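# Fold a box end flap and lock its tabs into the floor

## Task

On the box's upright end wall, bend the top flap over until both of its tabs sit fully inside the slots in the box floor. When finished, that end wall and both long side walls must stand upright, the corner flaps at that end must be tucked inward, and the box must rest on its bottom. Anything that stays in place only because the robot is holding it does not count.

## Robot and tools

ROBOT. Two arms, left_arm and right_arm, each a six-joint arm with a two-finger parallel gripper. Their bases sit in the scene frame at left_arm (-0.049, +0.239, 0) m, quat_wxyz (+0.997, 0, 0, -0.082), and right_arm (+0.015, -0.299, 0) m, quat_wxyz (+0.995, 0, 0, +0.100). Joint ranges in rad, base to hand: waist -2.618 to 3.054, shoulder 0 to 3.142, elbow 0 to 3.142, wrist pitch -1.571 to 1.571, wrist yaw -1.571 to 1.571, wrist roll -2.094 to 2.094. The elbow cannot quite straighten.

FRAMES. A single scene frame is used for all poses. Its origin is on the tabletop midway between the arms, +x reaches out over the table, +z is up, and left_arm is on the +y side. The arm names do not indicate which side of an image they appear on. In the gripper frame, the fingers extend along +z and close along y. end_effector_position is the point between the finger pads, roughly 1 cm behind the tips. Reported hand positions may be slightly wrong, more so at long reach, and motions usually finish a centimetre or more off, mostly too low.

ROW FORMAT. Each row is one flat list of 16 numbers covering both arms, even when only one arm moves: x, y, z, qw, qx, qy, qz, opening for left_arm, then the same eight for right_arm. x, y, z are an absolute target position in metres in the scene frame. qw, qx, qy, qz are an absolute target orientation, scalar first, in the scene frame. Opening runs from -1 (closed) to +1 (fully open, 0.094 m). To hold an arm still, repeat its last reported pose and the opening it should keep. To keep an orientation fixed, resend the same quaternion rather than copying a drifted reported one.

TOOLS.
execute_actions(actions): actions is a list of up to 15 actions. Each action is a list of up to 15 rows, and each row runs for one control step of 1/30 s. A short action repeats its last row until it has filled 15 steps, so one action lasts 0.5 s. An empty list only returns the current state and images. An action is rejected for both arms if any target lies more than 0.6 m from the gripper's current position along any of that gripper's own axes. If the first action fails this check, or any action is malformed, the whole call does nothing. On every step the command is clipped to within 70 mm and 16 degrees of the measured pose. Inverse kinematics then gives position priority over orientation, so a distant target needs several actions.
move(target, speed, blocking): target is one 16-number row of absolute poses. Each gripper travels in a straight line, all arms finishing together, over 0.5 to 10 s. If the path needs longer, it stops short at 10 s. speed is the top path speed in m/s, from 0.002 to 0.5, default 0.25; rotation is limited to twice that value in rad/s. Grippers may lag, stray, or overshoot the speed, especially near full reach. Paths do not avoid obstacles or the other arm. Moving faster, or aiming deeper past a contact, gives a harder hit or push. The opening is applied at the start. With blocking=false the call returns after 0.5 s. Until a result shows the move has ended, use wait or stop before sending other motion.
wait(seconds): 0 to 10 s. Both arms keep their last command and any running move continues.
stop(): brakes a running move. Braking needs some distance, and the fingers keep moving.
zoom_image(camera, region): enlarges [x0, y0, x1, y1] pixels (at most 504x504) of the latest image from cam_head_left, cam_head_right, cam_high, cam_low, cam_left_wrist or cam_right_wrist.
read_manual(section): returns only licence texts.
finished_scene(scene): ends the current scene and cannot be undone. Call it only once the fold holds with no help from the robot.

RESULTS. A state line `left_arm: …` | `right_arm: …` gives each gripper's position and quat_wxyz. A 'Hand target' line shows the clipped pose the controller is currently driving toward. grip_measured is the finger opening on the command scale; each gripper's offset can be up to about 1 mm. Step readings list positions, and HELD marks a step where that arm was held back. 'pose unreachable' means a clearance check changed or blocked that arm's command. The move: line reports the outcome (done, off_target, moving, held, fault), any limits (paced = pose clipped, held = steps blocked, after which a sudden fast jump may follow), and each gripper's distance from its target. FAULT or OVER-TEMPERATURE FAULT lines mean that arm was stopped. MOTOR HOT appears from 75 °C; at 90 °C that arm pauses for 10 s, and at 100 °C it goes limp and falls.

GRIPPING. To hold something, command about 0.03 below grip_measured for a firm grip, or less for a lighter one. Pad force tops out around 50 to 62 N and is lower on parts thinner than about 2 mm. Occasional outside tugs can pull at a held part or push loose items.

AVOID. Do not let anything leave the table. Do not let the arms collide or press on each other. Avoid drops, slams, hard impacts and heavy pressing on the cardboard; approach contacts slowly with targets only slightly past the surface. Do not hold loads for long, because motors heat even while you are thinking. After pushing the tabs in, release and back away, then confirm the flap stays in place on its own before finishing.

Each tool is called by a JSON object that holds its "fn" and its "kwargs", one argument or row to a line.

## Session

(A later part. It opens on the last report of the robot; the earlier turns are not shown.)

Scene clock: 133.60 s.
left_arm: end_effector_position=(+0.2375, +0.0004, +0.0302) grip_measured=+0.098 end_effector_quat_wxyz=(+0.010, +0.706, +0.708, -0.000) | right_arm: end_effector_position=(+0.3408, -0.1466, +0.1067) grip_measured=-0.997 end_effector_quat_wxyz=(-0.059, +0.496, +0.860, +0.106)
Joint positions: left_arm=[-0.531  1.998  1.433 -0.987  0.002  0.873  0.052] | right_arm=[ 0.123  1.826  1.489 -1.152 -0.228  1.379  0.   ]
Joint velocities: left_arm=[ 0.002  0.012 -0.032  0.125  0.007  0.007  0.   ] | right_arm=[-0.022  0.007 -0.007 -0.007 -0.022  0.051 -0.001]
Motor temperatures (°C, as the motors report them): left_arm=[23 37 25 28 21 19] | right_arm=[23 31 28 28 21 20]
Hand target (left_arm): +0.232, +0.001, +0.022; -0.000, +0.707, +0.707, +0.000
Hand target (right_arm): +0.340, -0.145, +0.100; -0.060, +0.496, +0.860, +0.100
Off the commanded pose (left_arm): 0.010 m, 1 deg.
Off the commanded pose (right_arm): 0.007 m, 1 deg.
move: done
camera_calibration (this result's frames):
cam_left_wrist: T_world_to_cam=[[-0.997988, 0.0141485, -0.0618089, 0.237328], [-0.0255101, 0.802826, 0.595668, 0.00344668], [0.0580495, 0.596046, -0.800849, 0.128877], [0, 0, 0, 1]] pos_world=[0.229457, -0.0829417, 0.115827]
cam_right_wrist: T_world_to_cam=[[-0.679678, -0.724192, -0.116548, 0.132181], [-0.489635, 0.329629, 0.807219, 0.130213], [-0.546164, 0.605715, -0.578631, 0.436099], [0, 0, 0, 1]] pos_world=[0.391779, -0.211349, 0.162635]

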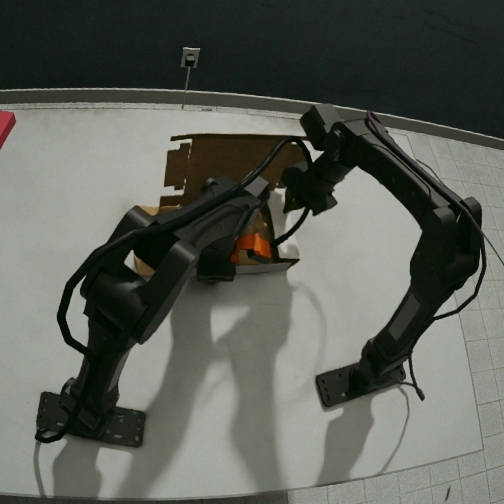

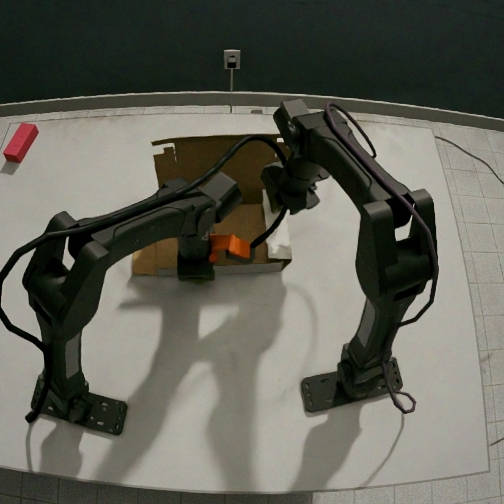

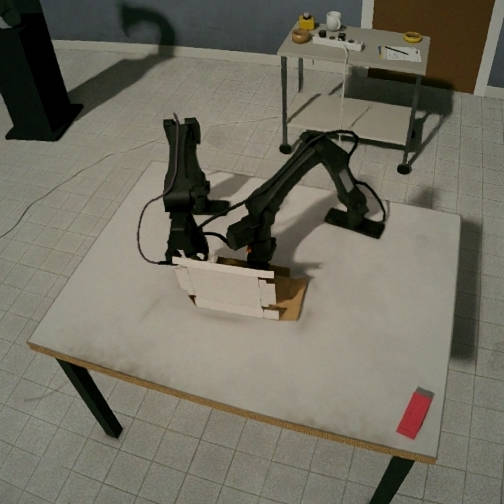

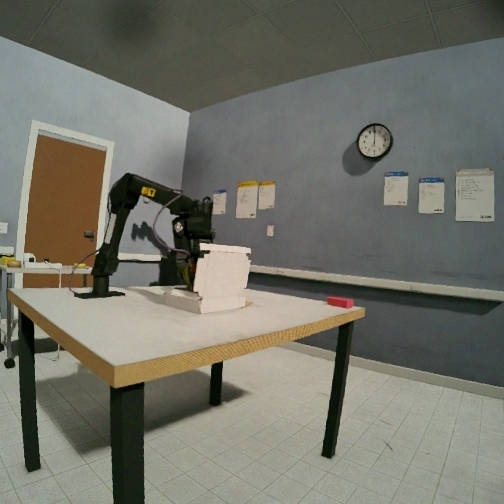

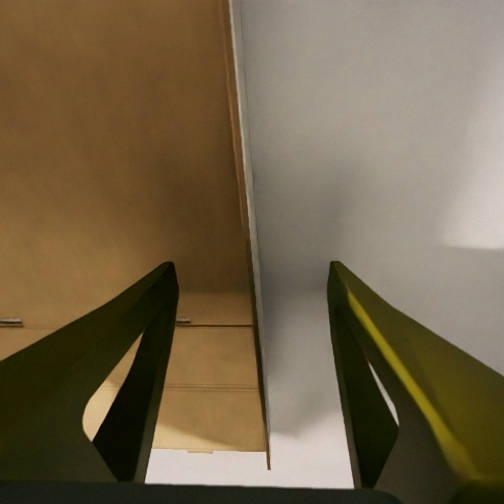

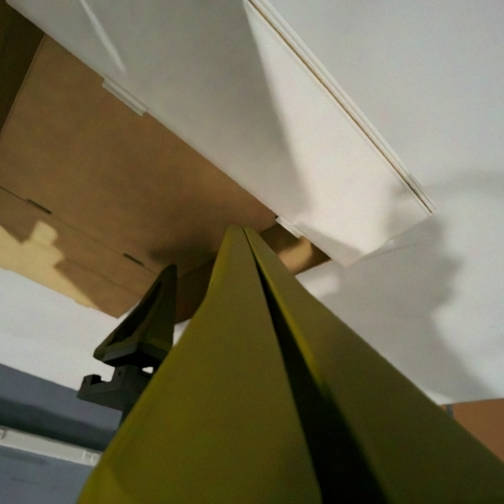

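{"fn": "move", "kwargs": {
  "target": [0.232,0.0,0.022,0,0.707,0.707,0,-1,0.34,-0.147,0.085,-0.06,0.496,0.86,0.10,-1],
  "speed": 0.03
}}

{"fn": "move", "kwargs": {
  "target": [0.229,0.0,0.022,0.062,0.704,0.704,0.062,-1,0.34,-0.147,0.075,-0.06,0.496,0.86,0.10,-1],
  "speed": 0.05
}}

{"fn": "move", "kwargs": {
  "target": [0.229,0.0,0.022,0.062,0.704,0.704,0.062,-1,0.34,-0.145,0.03,-0.03,0.499,0.864,0.05,-1],
  "speed": 0.03
}}

Scene clock: 137.90 s.
left_arm: end_effector_position=(+0.2399, -0.0001, +0.0304) grip_measured=-0.981 end_effector_quat_wxyz=(+0.014, +0.706, +0.708, +0.003) | right_arm: end_effector_position=(+0.3385, -0.1474, +0.0925) grip_measured=-0.997 end_effector_quat_wxyz=(-0.060, +0.496, +0.860, +0.105)
Joint positions: left_arm=[-0.531  1.997  1.433 -0.979 -0.004  0.872  0.001] | right_arm=[ 0.123  1.826  1.432 -1.099 -0.228  1.379  0.   ]
Joint velocities: left_arm=[ 0.002 -0.022  0.002  0.037 -0.037  0.037  0.   ] | right_arm=[-0.002 -0.002 -0.012  0.007 -0.081 -0.037  0.001]
Motor temperatures (°C, as the motors report them): left_arm=[23 37 25 27 21 19] | right_arm=[23 31 28 27 21 20]
Hand target (left_arm): +0.232, +0.000, +0.022; -0.000, +0.707, +0.707, -0.000
Hand target (right_arm): +0.339, -0.147, +0.085; -0.060, +0.496, +0.860, +0.100
Off the commanded pose (left_arm): 0.012 m, 2 deg.
Off the commanded pose (right_arm): 0.008 m, 1 deg.
move: off_target (left_arm)
camera_calibration (this result's frames):
cam_left_wrist: T_world_to_cam=[[-0.997286, 0.0131798, -0.0724321, 0.239821], [-0.0325682, 0.803363, 0.594599, 0.0055412], [0.0660259, 0.595344, -0.800753, 0.127284], [0, 0, 0, 1]] pos_world=[0.230947, -0.0833903, 0.115999]
cam_right_wrist: T_world_to_cam=[[-0.680012, -0.724303, -0.113879, 0.128176], [-0.487297, 0.330411, 0.808313, 0.139983], [-0.547837, 0.605156, -0.577634, 0.427461], [0, 0, 0, 1]] pos_world=[0.389554, -0.212094, 0.148363]

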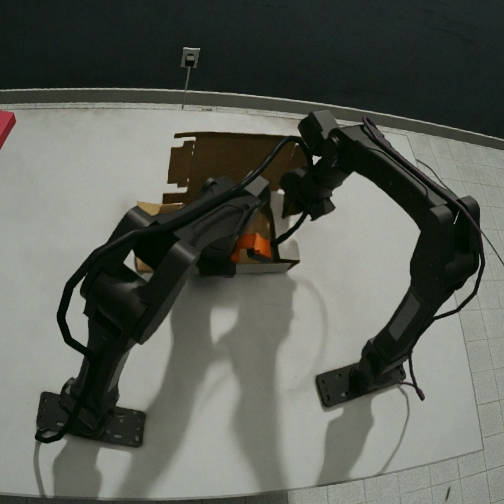

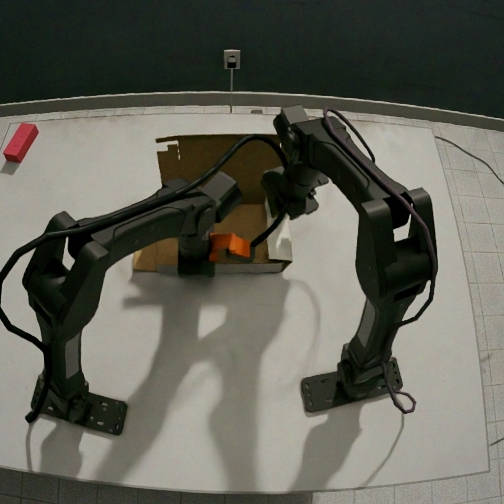

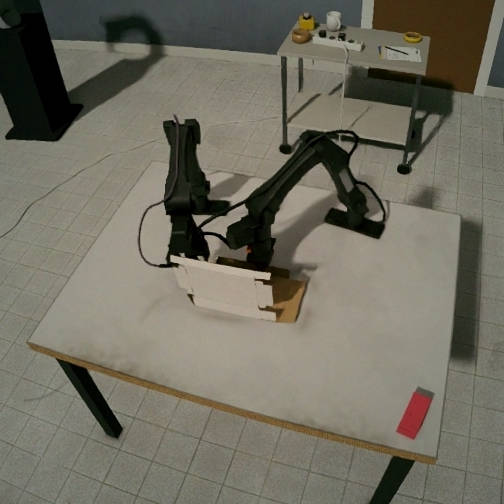

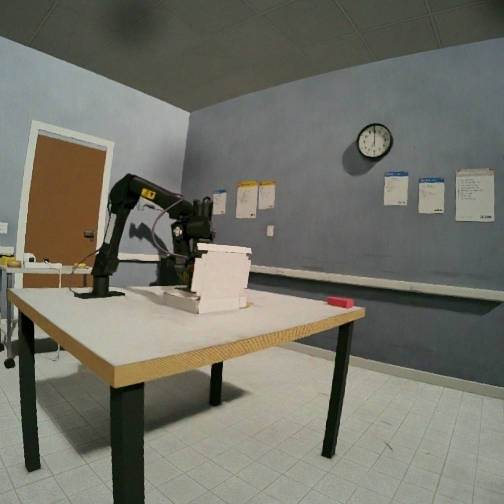

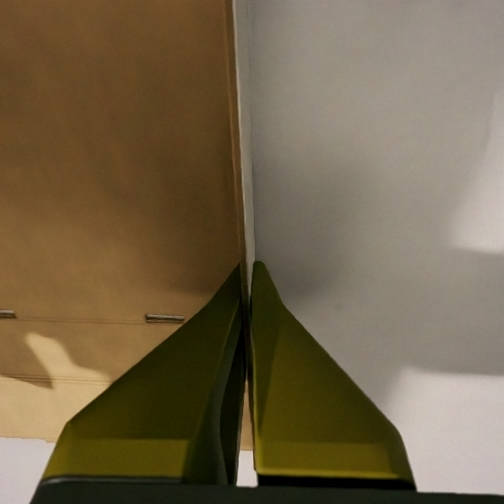

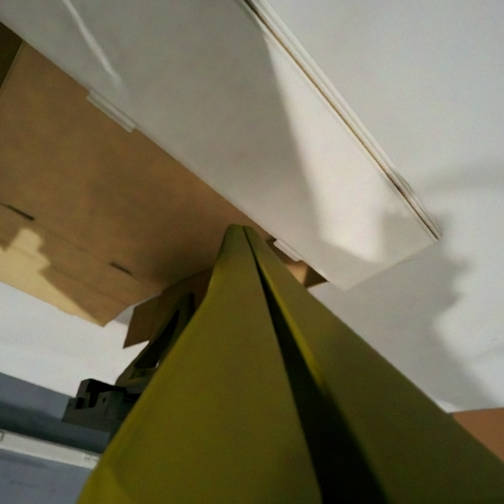

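Scene clock: 139.67 s.
left_arm: end_effector_position=(+0.2376, -0.0006, +0.0281) grip_measured=-0.981 end_effector_quat_wxyz=(+0.068, +0.702, +0.707, +0.062) | right_arm: end_effector_position=(+0.3433, -0.1458, +0.0869) grip_measured=-0.997 end_effector_quat_wxyz=(-0.051, +0.495, +0.860, +0.114)
Joint positions: left_arm=[-0.591  1.899  1.27  -0.801 -0.121  0.816  0.001] | right_arm=[ 0.123  1.826  1.407 -1.049 -0.228  1.379  0.   ]
Joint velocities: left_arm=[ 0.017 -0.017 -0.017 -0.022 -0.037  0.022 -0.   ] | right_arm=[ 0.002 -0.017 -0.012 -0.022  0.037 -0.007 -0.001]
Motor temperatures (°C, as the motors report them): left_arm=[23 37 25 27 21 19] | right_arm=[23 31 28 27 21 20]
Hand target (left_arm): +0.229, +0.001, +0.021; +0.060, +0.705, +0.704, +0.063
Hand target (right_arm): +0.339, -0.147, +0.075; -0.060, +0.496, +0.860, +0.100
Off the commanded pose (left_arm): 0.011 m, 1 deg.
Off the commanded pose (right_arm): 0.012 m, 2 deg.
move: off_target (left_arm, right_arm)
camera_calibration (this result's frames):
cam_left_wrist: T_world_to_cam=[[-0.9729, 0.00949481, -0.231032, 0.236022], [-0.13154, 0.799004, 0.586763, 0.03098], [0.190167, 0.601251, -0.776101, 0.0957624], [0, 0, 0, 1]] pos_world=[0.21549, -0.0845714, 0.110672]
cam_right_wrist: T_world_to_cam=[[-0.67703, -0.723306, -0.135862, 0.133019], [-0.506488, 0.323993, 0.799061, 0.152794], [-0.533947, 0.6098, -0.585699, 0.422496], [0, 0, 0, 1]] pos_world=[0.393036, -0.210929, 0.143436]

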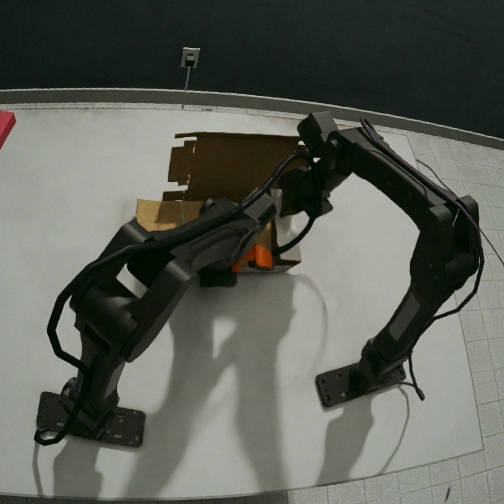

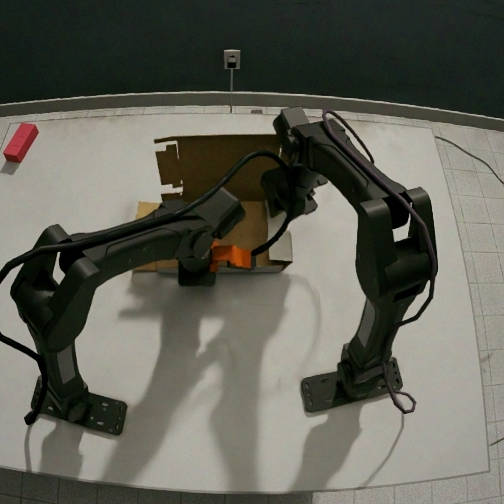

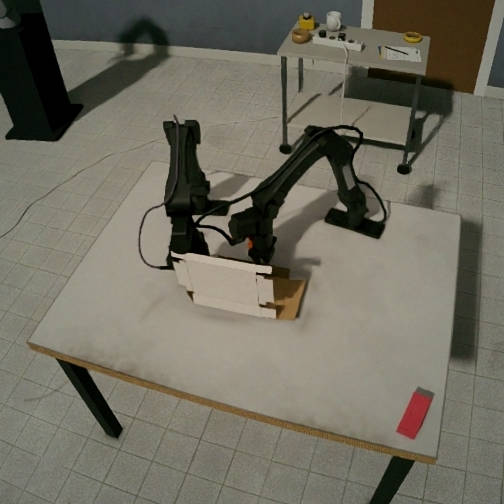

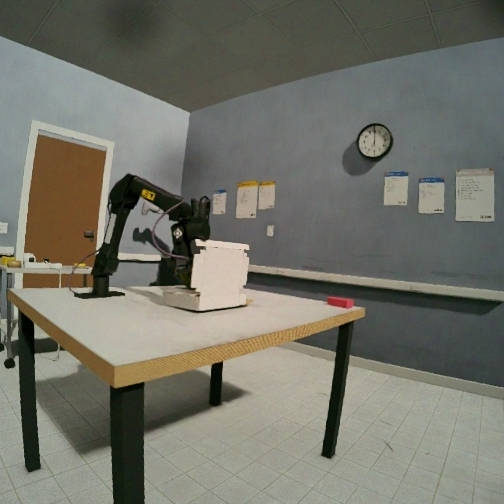

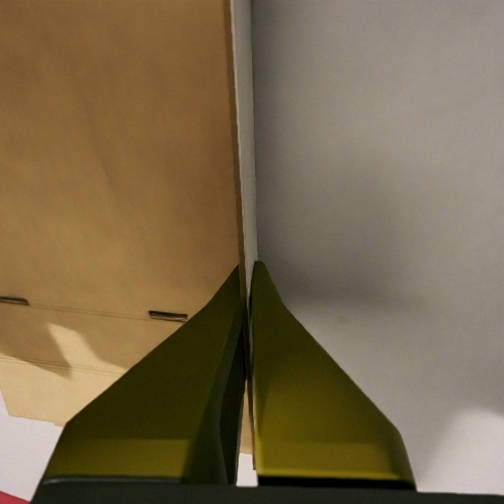

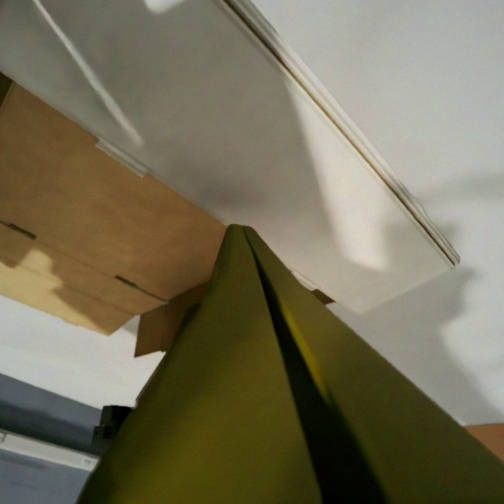

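Scene clock: 142.13 s.
left_arm: end_effector_position=(+0.2378, -0.0008, +0.0282) grip_measured=-0.981 end_effector_quat_wxyz=(+0.069, +0.700, +0.708, +0.062) | right_arm: end_effector_position=(+0.3442, -0.1435, +0.0558) grip_measured=-0.997 end_effector_quat_wxyz=(-0.021, +0.499, +0.863, +0.076)
Joint positions: left_arm=[-0.591  1.899  1.27  -0.8   -0.121  0.813  0.001] | right_arm=[ 0.177  1.871  1.354 -0.961 -0.128  1.43   0.   ]
Joint velocities: left_arm=[-0.007 -0.007 -0.007  0.051 -0.037 -0.037  0.   ] | right_arm=[-0.017 -0.022  0.007  0.007  0.11  -0.007  0.   ]
Motor temperatures (°C, as the motors report them): left_arm=[23 37 25 27 21 19] | right_arm=[23 31 27 27 21 20]
Hand target (left_arm): +0.229, +0.000, +0.022; +0.062, +0.704, +0.704, +0.062
Hand target (right_arm): +0.338, -0.146, +0.031; -0.029, +0.499, +0.865, +0.050
Off the commanded pose (left_arm): 0.011 m, 1 deg.
Off the commanded pose (right_arm): 0.026 m, 3 deg.
move: off_target (left_arm, right_arm)
camera_calibration (this result's frames):
cam_left_wrist: T_world_to_cam=[[-0.972736, 0.00626513, -0.231829, 0.236212], [-0.13441, 0.799394, 0.585579, 0.0318533], [0.188991, 0.600774, -0.776758, 0.0961675], [0, 0, 0, 1]] pos_world=[0.215879, -0.0847183, 0.110807]
cam_right_wrist: T_world_to_cam=[[-0.679869, -0.729505, -0.074837, 0.127736], [-0.51484, 0.402141, 0.757115, 0.193805], [-0.522224, 0.553268, -0.648981, 0.394801], [0, 0, 0, 1]] pos_world=[0.392797, -0.203184, 0.119045]

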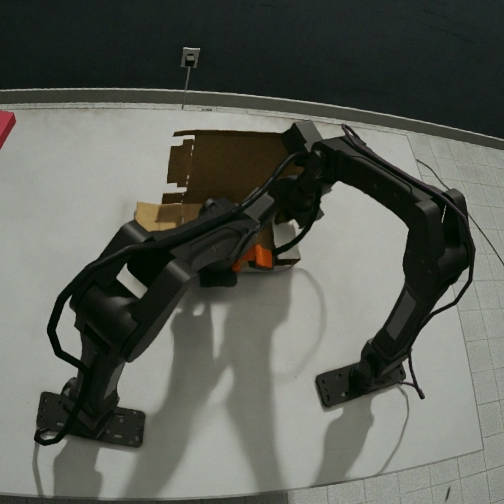

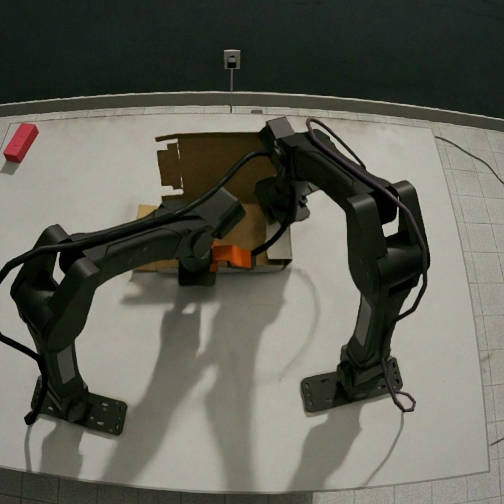

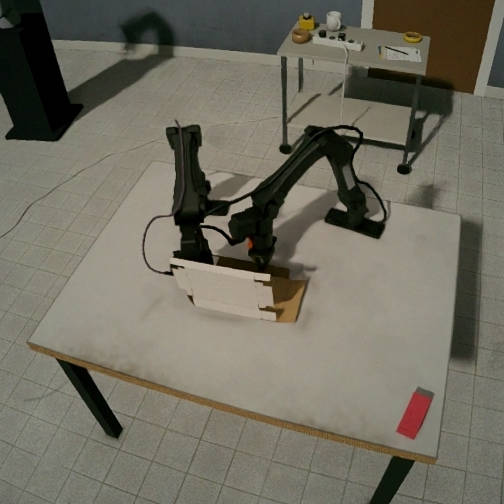

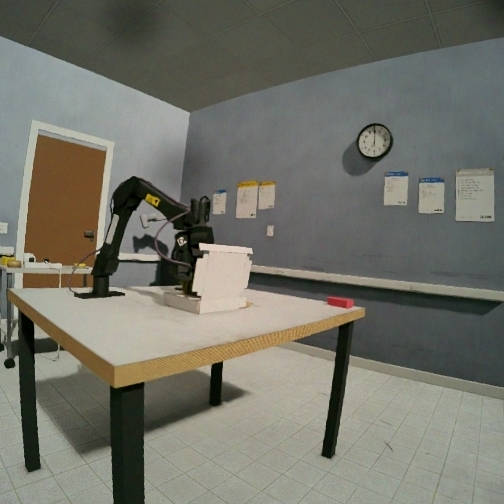

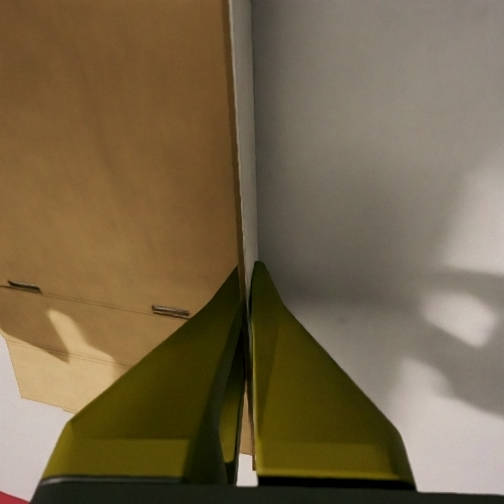

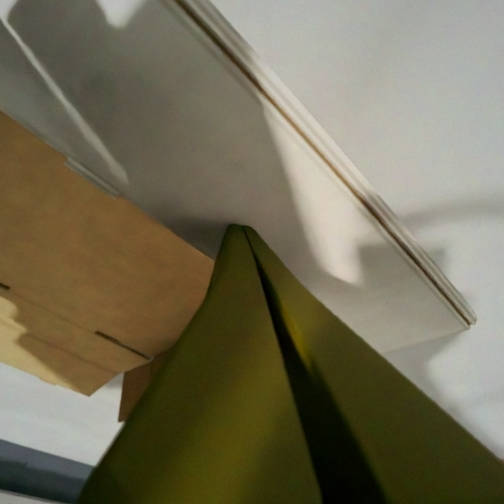

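{"fn": "move", "kwargs": {
  "target": [0.229,0.0,0.022,0.062,0.704,0.704,0.062,-1,0.335,-0.145,0.01,-0.06,0.496,0.86,0.10,-1],
  "speed": 0.03
}}

{"fn": "zoom_image", "kwargs": {
  "camera": "cam_head_left",
  "region": [230,170,330,290]
}}

{"fn": "zoom_image", "kwargs": {
  "camera": "cam_low",
  "region": [150,240,250,320]
}}

Scene clock: 147.37 s.
left_arm: end_effector_position=(+0.2372, -0.0003, +0.0285) grip_measured=-0.981 end_effector_quat_wxyz=(+0.068, +0.696, +0.712, +0.062) | right_arm: end_effector_position=(+0.3458, -0.1375, +0.0489) grip_measured=-0.997 end_effector_quat_wxyz=(-0.044, +0.494, +0.858, +0.135)
Joint positions: left_arm=[-0.591  1.898  1.27  -0.803 -0.121  0.801  0.001] | right_arm=[ 0.135  1.844  1.267 -0.843 -0.244  1.399  0.   ]
Joint velocities: left_arm=[-0.007 -0.007  0.002 -0.007 -0.007 -0.007 -0.   ] | right_arm=[0.002 0.012 0.002 0.037 0.095 0.066 0.   ]
Motor temperatures (°C, as the motors report them): left_arm=[23 37 25 27 21 19] | right_arm=[23 31 27 27 21 20]
Hand target (left_arm): +0.229, +0.000, +0.022; +0.062, +0.704, +0.704, +0.062
Hand target (right_arm): +0.332, -0.146, +0.013; -0.061, +0.496, +0.861, +0.099
Off the commanded pose (left_arm): 0.010 m, 1 deg.
Off the commanded pose (right_arm): 0.041 m, 4 deg.
move: off_target (right_arm)
camera_calibration (this result's frames):
cam_left_wrist: T_world_to_cam=[[-0.973148, -0.00556485, -0.230115, 0.235798], [-0.142963, 0.798124, 0.585286, 0.0332466], [0.180403, 0.602467, -0.777488, 0.0982457], [0, 0, 0, 1]] pos_world=[0.216495, -0.0844125, 0.111187]
cam_right_wrist: T_world_to_cam=[[-0.675263, -0.715123, -0.180609, 0.13829], [-0.531572, 0.302093, 0.79131, 0.187834], [-0.511323, 0.630349, -0.584132, 0.391403], [0, 0, 0, 1]] pos_world=[0.393363, -0.204569, 0.104972]

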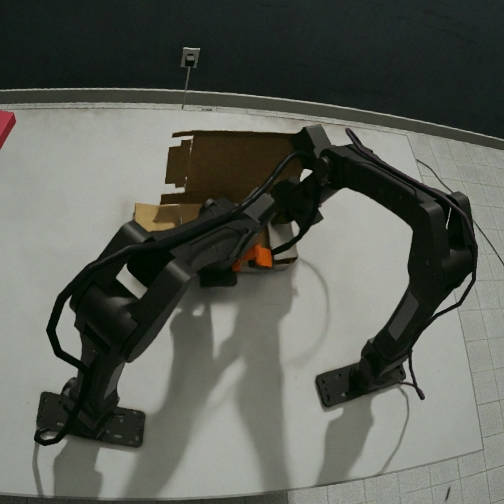

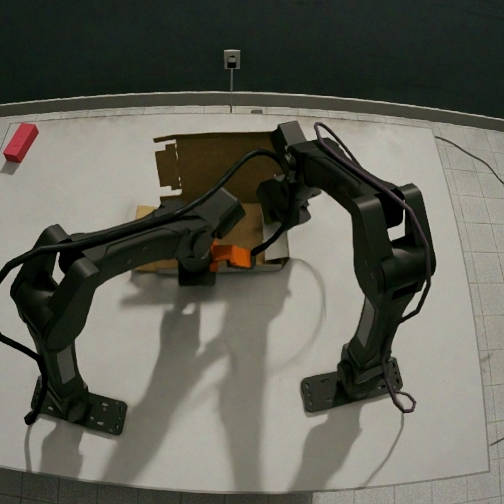

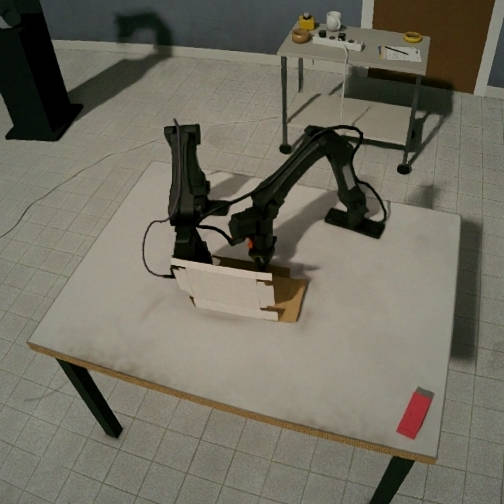

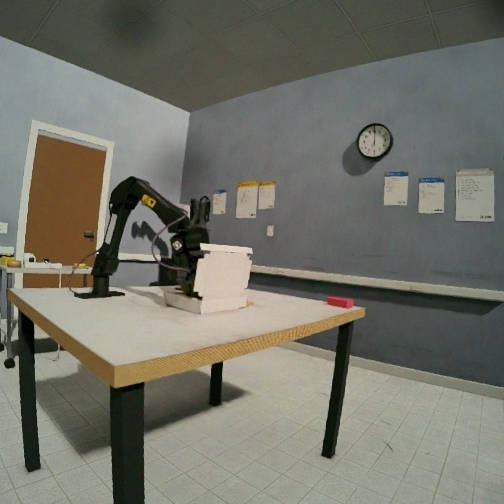

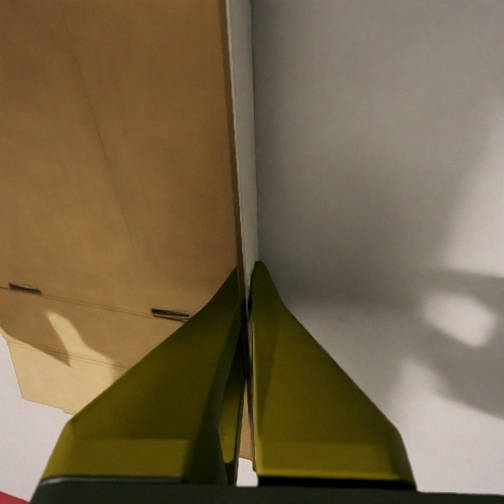

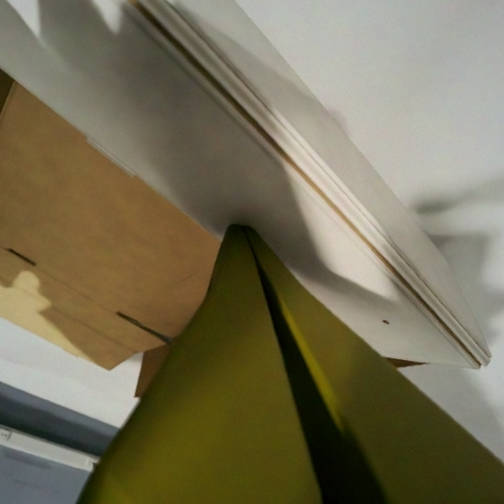

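Region (230, 170, 330, 290) of cam_head_left's 504x504 image, scaled by 4.200, with more detail than that image has.

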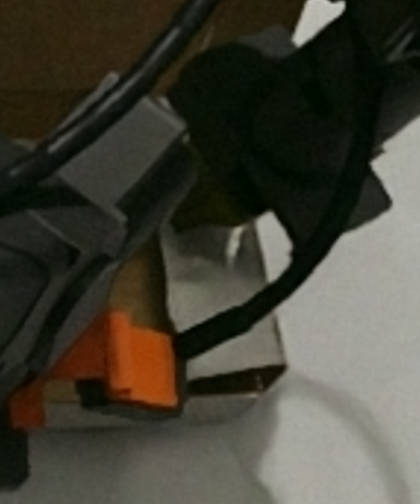

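Region (150, 240, 250, 320) of cam_low's 504x504 image, scaled by 5.040, with more detail than that image has; it fills the top 403 rows of this view, and the rest is white.

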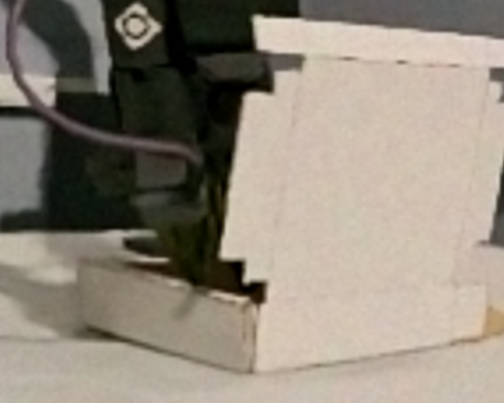

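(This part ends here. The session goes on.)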